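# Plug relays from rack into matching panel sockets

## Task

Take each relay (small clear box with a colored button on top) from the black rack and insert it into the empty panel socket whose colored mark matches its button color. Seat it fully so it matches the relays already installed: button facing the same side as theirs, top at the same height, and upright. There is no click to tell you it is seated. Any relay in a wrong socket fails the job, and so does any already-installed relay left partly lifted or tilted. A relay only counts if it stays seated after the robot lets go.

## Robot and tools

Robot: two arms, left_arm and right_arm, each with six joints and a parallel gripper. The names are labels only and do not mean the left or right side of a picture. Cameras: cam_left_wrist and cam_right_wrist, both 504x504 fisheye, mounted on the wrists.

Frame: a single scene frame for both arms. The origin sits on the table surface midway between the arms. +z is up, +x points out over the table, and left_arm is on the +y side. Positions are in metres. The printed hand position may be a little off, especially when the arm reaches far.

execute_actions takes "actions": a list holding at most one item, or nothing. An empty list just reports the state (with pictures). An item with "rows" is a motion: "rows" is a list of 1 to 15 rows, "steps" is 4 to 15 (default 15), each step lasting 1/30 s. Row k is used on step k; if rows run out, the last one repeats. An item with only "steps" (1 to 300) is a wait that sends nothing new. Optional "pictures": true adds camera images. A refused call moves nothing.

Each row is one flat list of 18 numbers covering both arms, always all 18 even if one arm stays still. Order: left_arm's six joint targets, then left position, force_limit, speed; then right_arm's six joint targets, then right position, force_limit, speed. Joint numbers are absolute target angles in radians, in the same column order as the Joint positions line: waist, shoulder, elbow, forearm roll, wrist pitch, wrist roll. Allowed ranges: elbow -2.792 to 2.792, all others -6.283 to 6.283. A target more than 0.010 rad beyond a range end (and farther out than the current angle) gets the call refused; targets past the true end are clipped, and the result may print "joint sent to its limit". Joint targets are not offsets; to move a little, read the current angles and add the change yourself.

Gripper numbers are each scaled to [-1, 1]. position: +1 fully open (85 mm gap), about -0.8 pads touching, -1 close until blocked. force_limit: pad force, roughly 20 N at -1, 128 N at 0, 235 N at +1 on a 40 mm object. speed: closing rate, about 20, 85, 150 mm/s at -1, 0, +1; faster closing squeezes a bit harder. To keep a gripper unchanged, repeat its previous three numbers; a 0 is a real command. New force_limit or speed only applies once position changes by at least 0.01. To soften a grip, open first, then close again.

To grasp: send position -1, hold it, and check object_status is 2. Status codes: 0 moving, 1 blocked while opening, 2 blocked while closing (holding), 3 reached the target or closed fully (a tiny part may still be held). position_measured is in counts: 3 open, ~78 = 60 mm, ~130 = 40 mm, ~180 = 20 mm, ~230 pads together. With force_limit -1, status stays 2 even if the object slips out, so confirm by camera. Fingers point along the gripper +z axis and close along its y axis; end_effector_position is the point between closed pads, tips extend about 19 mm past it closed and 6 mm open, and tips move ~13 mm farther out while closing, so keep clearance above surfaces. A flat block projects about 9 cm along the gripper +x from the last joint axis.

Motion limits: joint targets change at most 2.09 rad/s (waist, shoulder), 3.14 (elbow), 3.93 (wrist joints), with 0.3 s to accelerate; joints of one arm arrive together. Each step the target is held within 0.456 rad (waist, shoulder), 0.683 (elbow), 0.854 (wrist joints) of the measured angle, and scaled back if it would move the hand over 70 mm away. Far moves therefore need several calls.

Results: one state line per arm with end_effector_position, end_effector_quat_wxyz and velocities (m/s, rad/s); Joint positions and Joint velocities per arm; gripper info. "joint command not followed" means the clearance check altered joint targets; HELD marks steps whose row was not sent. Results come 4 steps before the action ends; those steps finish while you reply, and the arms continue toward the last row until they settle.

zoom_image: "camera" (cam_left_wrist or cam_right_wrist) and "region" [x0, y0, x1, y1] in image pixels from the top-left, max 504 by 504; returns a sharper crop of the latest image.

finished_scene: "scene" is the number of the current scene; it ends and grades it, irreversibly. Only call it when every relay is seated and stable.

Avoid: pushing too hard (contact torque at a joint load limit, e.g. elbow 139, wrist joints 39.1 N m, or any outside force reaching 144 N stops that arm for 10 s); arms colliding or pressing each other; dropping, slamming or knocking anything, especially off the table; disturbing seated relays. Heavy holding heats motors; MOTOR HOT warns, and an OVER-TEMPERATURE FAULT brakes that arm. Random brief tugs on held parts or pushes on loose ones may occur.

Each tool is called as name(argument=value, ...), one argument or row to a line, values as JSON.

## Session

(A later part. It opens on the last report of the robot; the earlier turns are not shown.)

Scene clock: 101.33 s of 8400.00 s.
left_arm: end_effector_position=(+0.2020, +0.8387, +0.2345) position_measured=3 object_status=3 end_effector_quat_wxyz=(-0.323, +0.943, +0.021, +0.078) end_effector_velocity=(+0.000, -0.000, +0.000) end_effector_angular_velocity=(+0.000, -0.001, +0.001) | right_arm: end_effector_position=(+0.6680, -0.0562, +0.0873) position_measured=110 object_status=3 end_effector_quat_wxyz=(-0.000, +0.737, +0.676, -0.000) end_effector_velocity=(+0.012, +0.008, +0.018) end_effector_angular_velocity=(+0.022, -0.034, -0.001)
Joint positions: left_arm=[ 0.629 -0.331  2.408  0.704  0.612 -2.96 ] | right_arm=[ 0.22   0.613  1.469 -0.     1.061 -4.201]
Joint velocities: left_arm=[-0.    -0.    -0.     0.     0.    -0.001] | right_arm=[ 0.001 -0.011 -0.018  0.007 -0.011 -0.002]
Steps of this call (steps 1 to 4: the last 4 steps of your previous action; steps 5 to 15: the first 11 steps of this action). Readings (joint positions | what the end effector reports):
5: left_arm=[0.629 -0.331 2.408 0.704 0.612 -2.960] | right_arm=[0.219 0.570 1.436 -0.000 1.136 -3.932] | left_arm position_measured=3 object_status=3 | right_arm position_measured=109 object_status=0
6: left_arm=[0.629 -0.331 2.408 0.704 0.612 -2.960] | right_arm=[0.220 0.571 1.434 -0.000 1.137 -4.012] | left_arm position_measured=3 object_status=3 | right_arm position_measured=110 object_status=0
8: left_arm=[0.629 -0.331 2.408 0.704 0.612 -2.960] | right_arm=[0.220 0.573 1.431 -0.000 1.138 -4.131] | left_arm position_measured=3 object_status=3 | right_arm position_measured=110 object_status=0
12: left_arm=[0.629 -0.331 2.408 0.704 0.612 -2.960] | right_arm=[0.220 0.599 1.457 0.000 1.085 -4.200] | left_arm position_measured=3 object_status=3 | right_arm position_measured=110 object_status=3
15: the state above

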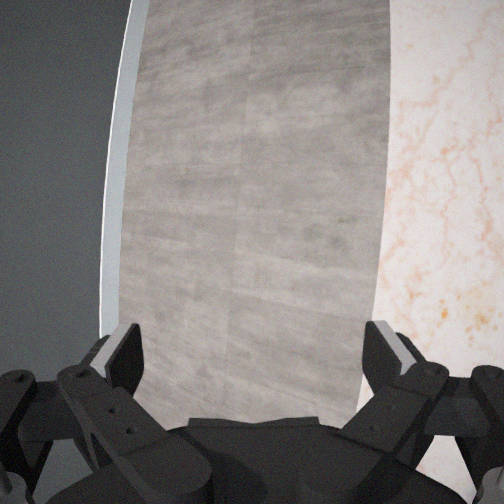

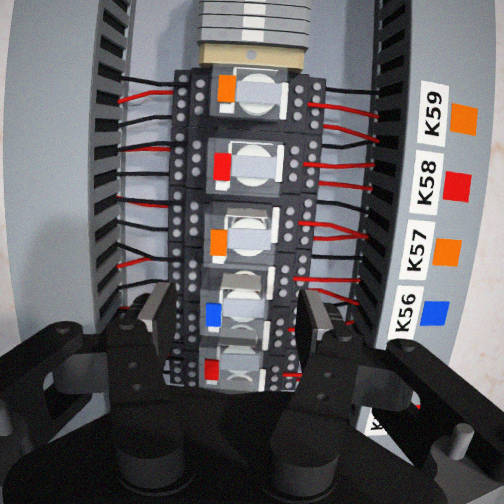

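execute_actions(
  actions=[
    {"rows":[[0.629,-0.331,2.408,0.704,0.612,-2.96,1,0,0,0.2201,0.6159,1.4724,0,1.0533,-4.2011,0.15,-0.5,1],[0.629,-0.331,2.408,0.704,0.612,-2.96,1,0,0,0.2201,0.6159,1.4724,0,1.0533,-4.2011,0.15,-0.5,1],[0.629,-0.331,2.408,0.704,0.612,-2.96,1,0,0,0.2201,0.6199,1.4758,0,1.0459,-4.2011,0.15,-0.5,1],[0.629,-0.331,2.408,0.704,0.612,-2.96,1,0,0,0.2201,0.6199,1.4758,0,1.0459,-4.2011,0.15,-0.5,1],[0.629,-0.331,2.408,0.704,0.612,-2.96,1,0,0,0.2201,0.6199,1.4758,0,1.0459,-4.2011,-1,-0.5,0]],"steps":15},
  ],
)

execute_actions(
  actions=[
    {"rows":[[0.629,-0.331,2.408,0.704,0.612,-2.96,1,0,0,0.2201,0.6199,1.4758,0,1.0459,-4.2011,-1,-0.5,0],[0.629,-0.331,2.408,0.704,0.612,-2.96,1,0,0,0.2201,0.6199,1.4758,0,1.0459,-4.2011,-1,-0.5,0],[0.629,-0.331,2.408,0.704,0.612,-2.96,1,0,0,0.2201,0.6199,1.4758,0,1.0459,-4.2011,-1,-0.5,0],[0.629,-0.331,2.408,0.704,0.612,-2.96,1,0,0,0.2201,0.6199,1.4758,0,1.0459,-4.2011,-1,-0.5,0],[0.629,-0.331,2.408,0.704,0.612,-2.96,1,0,0,0.2207,0.6203,1.4751,0,1.0462,-4.2005,-1,-0.5,0],[0.629,-0.331,2.408,0.704,0.612,-2.96,1,0,0,0.2213,0.6207,1.4744,0,1.0465,-4.1999,-1,-0.5,0],[0.629,-0.331,2.408,0.704,0.612,-2.96,1,0,0,0.2219,0.6212,1.4736,0,1.0468,-4.1993,-1,-0.5,0]],"steps":15},
  ],
  pictures=true,
)

Scene clock: 102.03 s of 8400.00 s.
left_arm: end_effector_position=(+0.2020, +0.8387, +0.2345) position_measured=3 object_status=3 end_effector_quat_wxyz=(-0.323, +0.943, +0.021, +0.078) end_effector_velocity=(+0.001, -0.000, +0.000) end_effector_angular_velocity=(+0.000, +0.002, -0.003) | right_arm: end_effector_position=(+0.6680, -0.0562, +0.0779) position_measured=140 object_status=0 end_effector_quat_wxyz=(-0.000, +0.737, +0.676, +0.000) end_effector_velocity=(+0.001, +0.000, +0.000) end_effector_angular_velocity=(+0.000, -0.001, -0.000)
Joint positions: left_arm=[ 0.629 -0.331  2.408  0.704  0.612 -2.96 ] | right_arm=[ 0.22   0.62   1.476  0.     1.046 -4.201]
Joint velocities: left_arm=[-0.001  0.    -0.    -0.     0.     0.003] | right_arm=[-0.     0.    -0.001 -0.    -0.    -0.   ]
Steps of this call (steps 1 to 4: the last 4 steps of your previous action; steps 5 to 10: the robot went on to your last target; steps 11 to 21: the first 11 steps of this action). Readings (joint positions | what the end effector reports):
11: left_arm=[0.629 -0.331 2.408 0.704 0.612 -2.960] | right_arm=[0.220 0.612 1.469 0.000 1.060 -4.201] | left_arm position_measured=3 object_status=3 | right_arm position_measured=110 object_status=3
12: left_arm=[0.629 -0.331 2.408 0.704 0.612 -2.960] | right_arm=[0.220 0.613 1.471 0.000 1.056 -4.201] | left_arm position_measured=3 object_status=3 | right_arm position_measured=110 object_status=3
14: left_arm=[0.629 -0.331 2.408 0.704 0.612 -2.960] | right_arm=[0.220 0.618 1.474 0.000 1.049 -4.201] | left_arm position_measured=3 object_status=3 | right_arm position_measured=110 object_status=3
18: left_arm=[0.629 -0.331 2.408 0.704 0.612 -2.960] | right_arm=[0.220 0.620 1.476 0.000 1.046 -4.201] | left_arm position_measured=3 object_status=3 | right_arm position_measured=119 object_status=0
21: the state above

Scene clock: 102.53 s of 8400.00 s.
left_arm: end_effector_position=(+0.2020, +0.8387, +0.2345) position_measured=3 object_status=3 end_effector_quat_wxyz=(-0.323, +0.943, +0.021, +0.078) end_effector_velocity=(+0.000, +0.000, +0.000) end_effector_angular_velocity=(+0.001, +0.001, -0.001) | right_arm: end_effector_position=(+0.6683, -0.0545, +0.0779) position_measured=166 object_status=2 end_effector_quat_wxyz=(+0.000, +0.737, +0.676, +0.000) end_effector_velocity=(-0.000, -0.000, -0.000) end_effector_angular_velocity=(-0.001, +0.002, -0.002)
Joint positions: left_arm=[ 0.629 -0.331  2.408  0.704  0.612 -2.96 ] | right_arm=[ 0.222  0.621  1.474 -0.     1.047 -4.2  ]
Joint velocities: left_arm=[-0.    -0.    -0.001  0.     0.     0.001] | right_arm=[-0.     0.001 -0.     0.     0.002  0.002]
Steps of this call (steps 1 to 4: the last 4 steps of your previous action; steps 5 to 15: the first 11 steps of this action). Readings (joint positions | what the end effector reports):
5: left_arm=[0.629 -0.331 2.408 0.704 0.612 -2.960] | right_arm=[0.220 0.620 1.476 0.000 1.046 -4.201] | left_arm position_measured=3 object_status=3 | right_arm position_measured=166 object_status=0
6: left_arm=[0.629 -0.331 2.408 0.704 0.612 -2.960] | right_arm=[0.220 0.620 1.476 0.000 1.046 -4.201] | left_arm position_measured=3 object_status=3 | right_arm position_measured=166 object_status=0
8: left_arm=[0.629 -0.331 2.408 0.704 0.612 -2.960] | right_arm=[0.220 0.620 1.476 0.000 1.046 -4.201] | left_arm position_measured=3 object_status=3 | right_arm position_measured=166 object_status=0
12: left_arm=[0.629 -0.331 2.408 0.704 0.612 -2.960] | right_arm=[0.222 0.621 1.474 -0.000 1.046 -4.200] | left_arm position_measured=3 object_status=3 | right_arm position_measured=166 object_status=2
15: the state above

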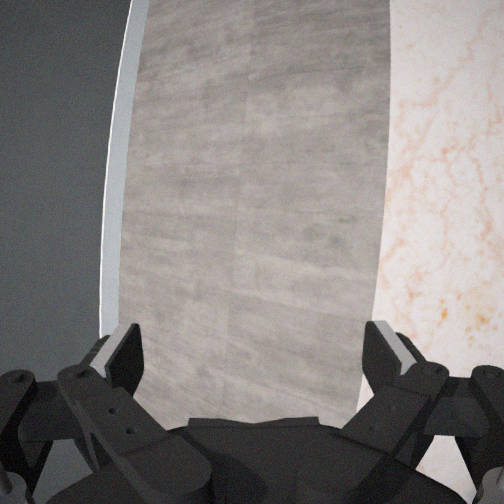

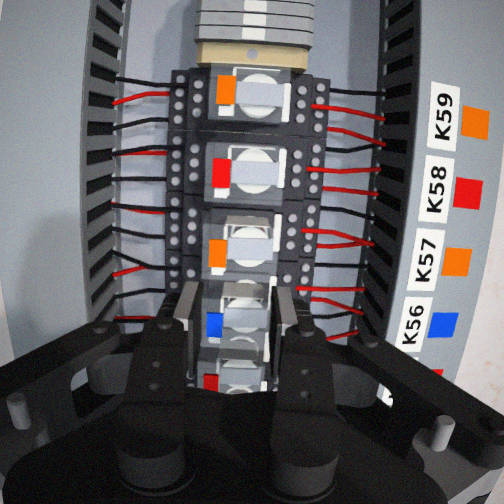

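execute_actions(
  actions=[
    {"rows":[[0.629,-0.331,2.408,0.704,0.612,-2.96,1,0,0,0.2219,0.6212,1.4736,0,1.0468,-4.1993,0.15,-0.5,1],[0.629,-0.331,2.408,0.704,0.612,-2.96,1,0,0,0.2219,0.6212,1.4736,0,1.0468,-4.1993,0.15,-0.5,1],[0.629,-0.331,2.408,0.704,0.612,-2.96,1,0,0,0.2219,0.6212,1.4736,0,1.0468,-4.1993,0.15,-0.5,1],[0.629,-0.331,2.408,0.704,0.612,-2.96,1,0,0,0.2219,0.6212,1.4736,0,1.0468,-4.1993,0.15,-0.5,1],[0.629,-0.331,2.408,0.704,0.612,-2.96,1,0,0,0.2219,0.6212,1.4736,0,1.0468,-4.1993,0.15,-0.5,1],[0.629,-0.331,2.408,0.704,0.612,-2.96,1,0,0,0.2219,0.6212,1.4736,0,1.0468,-4.1993,0.15,-0.5,1],[0.629,-0.331,2.408,0.704,0.612,-2.96,1,0,0,0.2201,0.6119,1.4691,0,1.0606,-4.2011,0.15,-0.5,1]],"steps":15},
  ],
)

execute_actions(
  actions=[],
)

Scene clock: 103.17 s of 8400.00 s.
left_arm: end_effector_position=(+0.2020, +0.8387, +0.2345) position_measured=3 object_status=3 end_effector_quat_wxyz=(-0.323, +0.943, +0.021, +0.078) end_effector_velocity=(-0.000, -0.001, -0.001) end_effector_angular_velocity=(-0.001, +0.001, -0.000) | right_arm: end_effector_position=(+0.6681, -0.0561, +0.0878) position_measured=110 object_status=0 end_effector_quat_wxyz=(-0.000, +0.737, +0.675, +0.000) end_effector_velocity=(-0.007, -0.006, -0.007) end_effector_angular_velocity=(-0.007, +0.017, +0.001)
Joint positions: left_arm=[ 0.629 -0.331  2.408  0.704  0.612 -2.96 ] | right_arm=[ 0.22   0.612  1.469  0.     1.06  -4.201]
Joint velocities: left_arm=[-0.001 -0.     0.001  0.     0.001 -0.001] | right_arm=[-0.002  0.     0.013  0.     0.005 -0.004]
Steps of this call (steps 1 to 4: the last 4 steps of your previous action; steps 5 to 8: the robot went on to your last target; steps 9 to 19: the first 11 steps of this action). Readings (joint positions | what the end effector reports):
9: left_arm=[0.629 -0.331 2.408 0.704 0.612 -2.960] | right_arm=[0.222 0.621 1.474 -0.000 1.047 -4.199] | left_arm position_measured=3 object_status=3 | right_arm position_measured=166 object_status=0
10: left_arm=[0.629 -0.331 2.408 0.704 0.612 -2.960] | right_arm=[0.222 0.621 1.474 -0.000 1.047 -4.199] | left_arm position_measured=3 object_status=3 | right_arm position_measured=166 object_status=0
12: left_arm=[0.629 -0.331 2.408 0.704 0.612 -2.960] | right_arm=[0.222 0.621 1.474 0.000 1.047 -4.199] | left_arm position_measured=3 object_status=3 | right_arm position_measured=149 object_status=0
16: left_arm=[0.629 -0.331 2.408 0.704 0.612 -2.960] | right_arm=[0.221 0.619 1.472 0.000 1.052 -4.199] | left_arm position_measured=3 object_status=3 | right_arm position_measured=114 object_status=0
19: the state above

Scene clock: 103.30 s of 8400.00 s.
left_arm: end_effector_position=(+0.2020, +0.8387, +0.2345) position_measured=3 object_status=3 end_effector_quat_wxyz=(-0.323, +0.943, +0.021, +0.078) end_effector_velocity=(+0.000, -0.000, +0.000) end_effector_angular_velocity=(+0.000, -0.000, -0.001) | right_arm: end_effector_position=(+0.6680, -0.0562, +0.0878) position_measured=110 object_status=0 end_effector_quat_wxyz=(-0.000, +0.737, +0.676, +0.000) end_effector_velocity=(-0.000, -0.000, -0.001) end_effector_angular_velocity=(-0.000, +0.001, +0.001)
Joint positions: left_arm=[ 0.629 -0.331  2.408  0.704  0.612 -2.96 ] | right_arm=[ 0.22   0.612  1.469  0.     1.061 -4.201]
Joint velocities: left_arm=[-0.001 -0.    -0.     0.    -0.001  0.001] | right_arm=[-0.     0.001  0.001  0.     0.    -0.001]
Kept back: nothing.
Steps of this call (steps 1 to 4: the last 4 steps of your previous action). Readings (joint positions | what the end effector reports):
1: left_arm=[0.629 -0.331 2.408 0.704 0.612 -2.960] | right_arm=[0.220 0.612 1.469 0.000 1.060 -4.201] | left_arm position_measured=3 object_status=3 | right_arm position_measured=110 object_status=0
2: left_arm=[0.629 -0.331 2.408 0.704 0.612 -2.960] | right_arm=[0.220 0.612 1.469 0.000 1.061 -4.201] | left_arm position_measured=3 object_status=3 | right_arm position_measured=110 object_status=0
4: the state above

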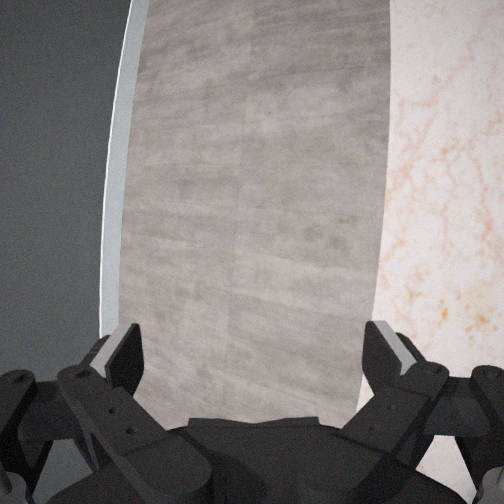

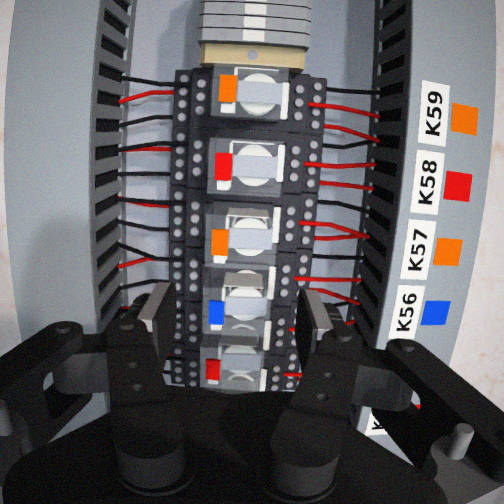

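execute_actions(
  actions=[
    {"rows":[[0.629,-0.331,2.408,0.704,0.612,-2.96,1,0,0,0.2219,0.6000,1.4550,0,1.0866,-4.1993,0.15,-0.5,1],[0.629,-0.331,2.408,0.704,0.612,-2.96,1,0,0,0.2219,0.6000,1.4550,0,1.0866,-4.1993,0.15,-0.5,1],[0.629,-0.331,2.408,0.704,0.612,-2.96,1,0,0,0.2219,0.6000,1.4550,0,1.0866,-4.1993,0.15,-0.5,1],[0.629,-0.331,2.408,0.704,0.612,-2.96,1,0,0,0.2219,0.6000,1.4550,0,1.0866,-4.1993,0.15,-0.5,1],[0.629,-0.331,2.408,0.704,0.612,-2.96,1,0,0,0.2219,0.6000,1.4550,0,1.0866,-4.1993,-1,-0.6,1]],"steps":15},
  ],
)

execute_actions(
  actions=[
    {"rows":[[0.629,-0.331,2.408,0.704,0.612,-2.96,1,0,0,0.2219,0.6000,1.4550,0,1.0866,-4.1993,-1,-0.6,1],[0.629,-0.331,2.408,0.704,0.612,-2.96,1,0,0,0.2219,0.6000,1.4550,0,1.0866,-4.1993,-1,-0.6,1],[0.629,-0.331,2.408,0.704,0.612,-2.96,1,0,0,0.2219,0.6000,1.4550,0,1.0866,-4.1993,-1,-0.6,1],[0.629,-0.331,2.408,0.704,0.612,-2.96,1,0,0,0.2219,0.6109,1.4648,0,1.0659,-4.1993,-1,-0.6,1],[0.629,-0.331,2.408,0.704,0.612,-2.96,1,0,0,0.2219,0.6109,1.4648,0,1.0659,-4.1993,-1,-0.6,1],[0.629,-0.331,2.408,0.704,0.612,-2.96,1,0,0,0.2219,0.6109,1.4648,0,1.0659,-4.1993,-1,-0.6,1],[0.629,-0.331,2.408,0.704,0.612,-2.96,1,0,0,0.2219,0.6117,1.4655,0,1.0644,-4.1993,-1,-0.6,1],[0.629,-0.331,2.408,0.704,0.612,-2.96,1,0,0,0.2219,0.6124,1.4662,0,1.0630,-4.1993,-1,-0.6,1],[0.629,-0.331,2.408,0.704,0.612,-2.96,1,0,0,0.2219,0.6132,1.4669,0,1.0615,-4.1993,-1,-0.6,1],[0.629,-0.331,2.408,0.704,0.612,-2.96,1,0,0,0.2219,0.6140,1.4676,0,1.0600,-4.1993,-1,-0.6,1],[0.629,-0.331,2.408,0.704,0.612,-2.96,1,0,0,0.2219,0.6150,1.4684,0,1.0582,-4.1993,-1,-0.6,1]],"steps":15},
  ],
)

execute_actions(
  actions=[
    {"rows":[[0.629,-0.331,2.408,0.704,0.612,-2.96,1,0,0,0.2219,0.6150,1.4684,0,1.0582,-4.1993,-1,-0.6,1],[0.629,-0.331,2.408,0.704,0.612,-2.96,1,0,0,0.2219,0.6150,1.4684,0,1.0582,-4.1993,-1,-0.6,1],[0.629,-0.331,2.408,0.704,0.612,-2.96,1,0,0,0.2219,0.6000,1.4550,0,1.0866,-4.1993,-1,-0.6,1],[0.629,-0.331,2.408,0.704,0.612,-2.96,1,0,0,0.2219,0.6000,1.4550,0,1.0866,-4.1993,-1,-0.6,1],[0.629,-0.331,2.408,0.704,0.612,-2.96,1,0,0,0.2219,0.6000,1.4550,0,1.0866,-4.1993,-1,-0.6,1],[0.629,-0.331,2.408,0.704,0.612,-2.96,1,0,0,0.2219,0.6000,1.4550,0,1.0866,-4.1993,-1,-0.6,1],[0.629,-0.331,2.408,0.704,0.612,-2.96,1,0,0,0.2108,0.5312,1.4995,0,1.111,-2.6396,1,-0.6,1]],"steps":15},
  ],
)

execute_actions(
  actions=[
    {"rows":[[0.629,-0.331,2.408,0.704,0.612,-2.96,1,0,0,0.2108,0.5312,1.4995,0,1.111,-2.6396,1,-0.6,1]],"steps":15},
  ],
)

execute_actions(
  actions=[],
)

zoom_image(
  camera="cam_right_wrist",
  region=[130,170,350,270],
)

Scene clock: 104.23 s of 8400.00 s.
left_arm: end_effector_position=(+0.2020, +0.8387, +0.2345) position_measured=3 object_status=3 end_effector_quat_wxyz=(-0.323, +0.943, +0.021, +0.078) end_effector_velocity=(-0.001, +0.000, -0.001) end_effector_angular_velocity=(-0.001, -0.001, +0.002) | right_arm: end_effector_position=(+0.6681, -0.0545, +0.1050) position_measured=163 object_status=0 end_effector_quat_wxyz=(+0.000, +0.737, +0.676, +0.000) end_effector_velocity=(-0.000, +0.001, -0.001) end_effector_angular_velocity=(-0.001, +0.001, +0.001)
Joint positions: left_arm=[ 0.629 -0.331  2.408  0.704  0.612 -2.96 ] | right_arm=[ 0.222  0.6    1.455  0.     1.087 -4.199]
Joint velocities: left_arm=[ 0.001  0.     0.001  0.    -0.001 -0.002] | right_arm=[ 0.001  0.002 -0.    -0.    -0.     0.001]
Steps of this call (steps 1 to 15: the robot went on to your last target; steps 16 to 17: nothing new was sent; steps 18 to 28: the first 11 steps of this action). Readings (joint positions | what the end effector reports):
18: left_arm=[0.629 -0.331 2.408 0.704 0.612 -2.960] | right_arm=[0.220 0.612 1.469 -0.000 1.061 -4.201] | left_arm position_measured=3 object_status=3 | right_arm position_measured=110 object_status=3
19: left_arm=[0.629 -0.331 2.408 0.704 0.612 -2.960] | right_arm=[0.220 0.609 1.466 -0.000 1.068 -4.201] | left_arm position_measured=3 object_status=3 | right_arm position_measured=110 object_status=3
21: left_arm=[0.629 -0.331 2.408 0.704 0.612 -2.960] | right_arm=[0.222 0.600 1.454 0.000 1.086 -4.200] | left_arm position_measured=3 object_status=3 | right_arm position_measured=110 object_status=3
25: left_arm=[0.629 -0.331 2.408 0.704 0.612 -2.960] | right_arm=[0.222 0.600 1.455 0.000 1.087 -4.199] | left_arm position_measured=3 object_status=3 | right_arm position_measured=127 object_status=0
28: the state above

Scene clock: 104.73 s of 8400.00 s.
left_arm: end_effector_position=(+0.2020, +0.8387, +0.2345) position_measured=3 object_status=3 end_effector_quat_wxyz=(-0.323, +0.943, +0.021, +0.078) end_effector_velocity=(-0.000, +0.000, -0.000) end_effector_angular_velocity=(-0.000, +0.000, +0.001) | right_arm: end_effector_position=(+0.6683, -0.0544, +0.0873) position_measured=231 object_status=3 end_effector_quat_wxyz=(+0.000, +0.737, +0.676, +0.000) end_effector_velocity=(+0.001, +0.001, -0.027) end_effector_angular_velocity=(+0.005, -0.005, -0.002)
Joint positions: left_arm=[ 0.629 -0.331  2.408  0.704  0.612 -2.96 ] | right_arm=[ 0.222  0.614  1.467 -0.     1.061 -4.199]
Joint velocities: left_arm=[ 0.  0. -0.  0.  0. -0.] | right_arm=[-0.001  0.021  0.02   0.002 -0.047  0.   ]
Steps of this call (steps 1 to 4: the last 4 steps of your previous action; steps 5 to 15: the first 11 steps of this action). Readings (joint positions | what the end effector reports):
5: left_arm=[0.629 -0.331 2.408 0.704 0.612 -2.960] | right_arm=[0.222 0.600 1.455 0.000 1.087 -4.199] | left_arm position_measured=3 object_status=3 | right_arm position_measured=229 object_status=0
6: left_arm=[0.629 -0.331 2.408 0.704 0.612 -2.960] | right_arm=[0.222 0.600 1.455 0.000 1.087 -4.199] | left_arm position_measured=3 object_status=3 | right_arm position_measured=231 object_status=0
8: left_arm=[0.629 -0.331 2.408 0.704 0.612 -2.960] | right_arm=[0.222 0.600 1.455 0.000 1.087 -4.199] | left_arm position_measured=3 object_status=3 | right_arm position_measured=231 object_status=0
12: left_arm=[0.629 -0.331 2.408 0.704 0.612 -2.960] | right_arm=[0.222 0.612 1.465 -0.000 1.065 -4.199] | left_arm position_measured=3 object_status=3 | right_arm position_measured=231 object_status=3
15: the state above

Scene clock: 105.23 s of 8400.00 s.
left_arm: end_effector_position=(+0.2020, +0.8387, +0.2345) position_measured=3 object_status=3 end_effector_quat_wxyz=(-0.323, +0.943, +0.021, +0.078) end_effector_velocity=(+0.001, +0.000, +0.001) end_effector_angular_velocity=(+0.001, -0.001, -0.002) | right_arm: end_effector_position=(+0.6626, -0.0583, +0.1066) position_measured=202 object_status=0 end_effector_quat_wxyz=(-0.001, +0.775, +0.632, -0.003) end_effector_velocity=(-0.060, -0.048, +0.057) end_effector_angular_velocity=(-0.021, +0.024, -1.693)
Joint positions: left_arm=[ 0.629 -0.331  2.408  0.704  0.612 -2.96 ] | right_arm=[ 0.22   0.592  1.466  0.     1.09  -4.086]
Joint velocities: left_arm=[-0.001  0.    -0.001  0.    -0.001  0.   ] | right_arm=[-0.022 -0.137  0.119 -0.001  0.048  1.671]
Steps of this call (steps 1 to 4: the last 4 steps of your previous action; steps 5 to 15: the first 11 steps of this action). Readings (joint positions | what the end effector reports):
5: left_arm=[0.629 -0.331 2.408 0.704 0.612 -2.960] | right_arm=[0.222 0.615 1.468 -0.000 1.058 -4.199] | left_arm position_measured=3 object_status=3 | right_arm position_measured=231 object_status=3
6: left_arm=[0.629 -0.331 2.408 0.704 0.612 -2.960] | right_arm=[0.222 0.615 1.468 -0.000 1.058 -4.199] | left_arm position_measured=3 object_status=3 | right_arm position_measured=231 object_status=3
8: left_arm=[0.629 -0.331 2.408 0.704 0.612 -2.960] | right_arm=[0.222 0.612 1.466 -0.000 1.065 -4.199] | left_arm position_measured=3 object_status=3 | right_arm position_measured=231 object_status=3
12: left_arm=[0.629 -0.331 2.408 0.704 0.612 -2.960] | right_arm=[0.222 0.600 1.457 0.000 1.087 -4.192] | left_arm position_measured=3 object_status=3 | right_arm position_measured=231 object_status=0
15: the state above

Scene clock: 105.73 s of 8400.00 s.
left_arm: end_effector_position=(+0.2020, +0.8387, +0.2345) position_measured=3 object_status=3 end_effector_quat_wxyz=(-0.323, +0.943, +0.021, +0.078) end_effector_velocity=(-0.000, -0.000, +0.000) end_effector_angular_velocity=(-0.000, +0.000, +0.001) | right_arm: end_effector_position=(+0.6452, -0.0748, +0.1394) position_measured=12 object_status=0 end_effector_quat_wxyz=(+0.000, +1.000, -0.027, -0.000) end_effector_velocity=(-0.005, -0.005, +0.011) end_effector_angular_velocity=(+0.001, -0.003, -0.886)
Joint positions: left_arm=[ 0.629 -0.331  2.408  0.704  0.612 -2.96 ] | right_arm=[ 0.211  0.532  1.499 -0.     1.111 -2.672]
Joint velocities: left_arm=[-0.001 -0.    -0.001  0.     0.002 -0.001] | right_arm=[-0.004 -0.02   0.009  0.     0.007  0.883]
Steps of this call (steps 1 to 4: the last 4 steps of your previous action; steps 5 to 15: the first 11 steps of this action). Readings (joint positions | what the end effector reports):
5: left_arm=[0.629 -0.331 2.408 0.704 0.612 -2.960] | right_arm=[0.215 0.559 1.486 -0.000 1.101 -3.621] | left_arm position_measured=3 object_status=3 | right_arm position_measured=138 object_status=0
6: left_arm=[0.629 -0.331 2.408 0.704 0.612 -2.960] | right_arm=[0.214 0.553 1.489 -0.000 1.103 -3.491] | left_arm position_measured=3 object_status=3 | right_arm position_measured=125 object_status=0
8: left_arm=[0.629 -0.331 2.408 0.704 0.612 -2.960] | right_arm=[0.213 0.545 1.493 -0.000 1.106 -3.235] | left_arm position_measured=3 object_status=3 | right_arm position_measured=98 object_status=0
12: left_arm=[0.629 -0.331 2.408 0.704 0.612 -2.960] | right_arm=[0.211 0.535 1.497 -0.000 1.110 -2.827] | left_arm position_measured=3 object_status=3 | right_arm position_measured=45 object_status=0
15: the state above

Scene clock: 105.87 s of 8400.00 s.
left_arm: end_effector_position=(+0.2020, +0.8387, +0.2345) position_measured=3 object_status=3 end_effector_quat_wxyz=(-0.323, +0.943, +0.021, +0.078) end_effector_velocity=(-0.000, -0.000, -0.000) end_effector_angular_velocity=(-0.000, +0.000, -0.000) | right_arm: end_effector_position=(+0.6450, -0.0749, +0.1397) position_measured=4 object_status=0 end_effector_quat_wxyz=(+0.000, +0.999, -0.043, -0.000) end_effector_velocity=(-0.000, +0.000, -0.000) end_effector_angular_velocity=(-0.001, +0.000, -0.004)
Joint positions: left_arm=[ 0.629 -0.331  2.408  0.704  0.612 -2.96 ] | right_arm=[ 0.211  0.531  1.5   -0.     1.111 -2.64 ]
Joint velocities: left_arm=[-0.    -0.     0.001  0.    -0.    -0.   ] | right_arm=[ 0.     0.001  0.    -0.     0.     0.005]
Kept back: nothing.
Steps of this call (steps 1 to 4: the last 4 steps of your previous action). Readings (joint positions | what the end effector reports):
1: left_arm=[0.629 -0.331 2.408 0.704 0.612 -2.960] | right_arm=[0.211 0.531 1.499 -0.000 1.111 -2.650] | left_arm position_measured=3 object_status=3 | right_arm position_measured=7 object_status=0
2: left_arm=[0.629 -0.331 2.408 0.704 0.612 -2.960] | right_arm=[0.211 0.531 1.499 -0.000 1.111 -2.641] | left_arm position_measured=3 object_status=3 | right_arm position_measured=5 object_status=0
4: the state above

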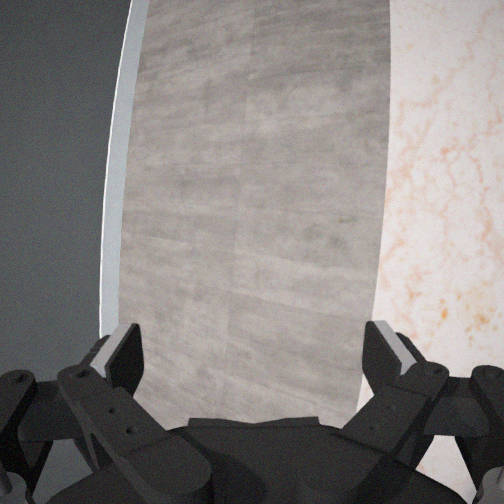

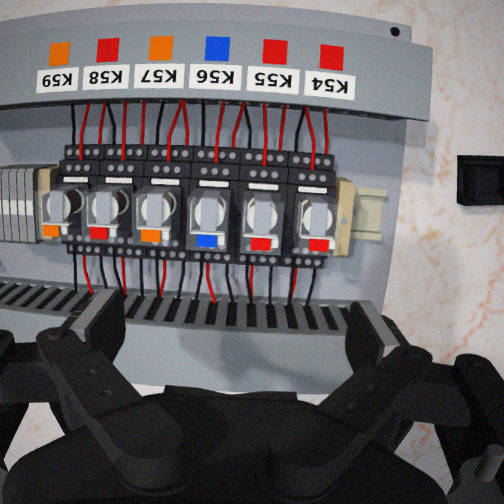

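Region (130, 170, 350, 270) of cam_right_wrist's 504x504 image, scaled by 2.291, with more detail than that image has; it fills the top 229 rows of this view, and the rest is white.

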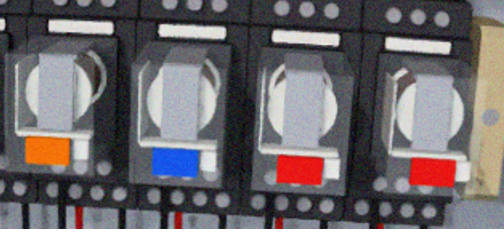

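finished_scene(
  scene=1,
)

The scene is finished: the task was done.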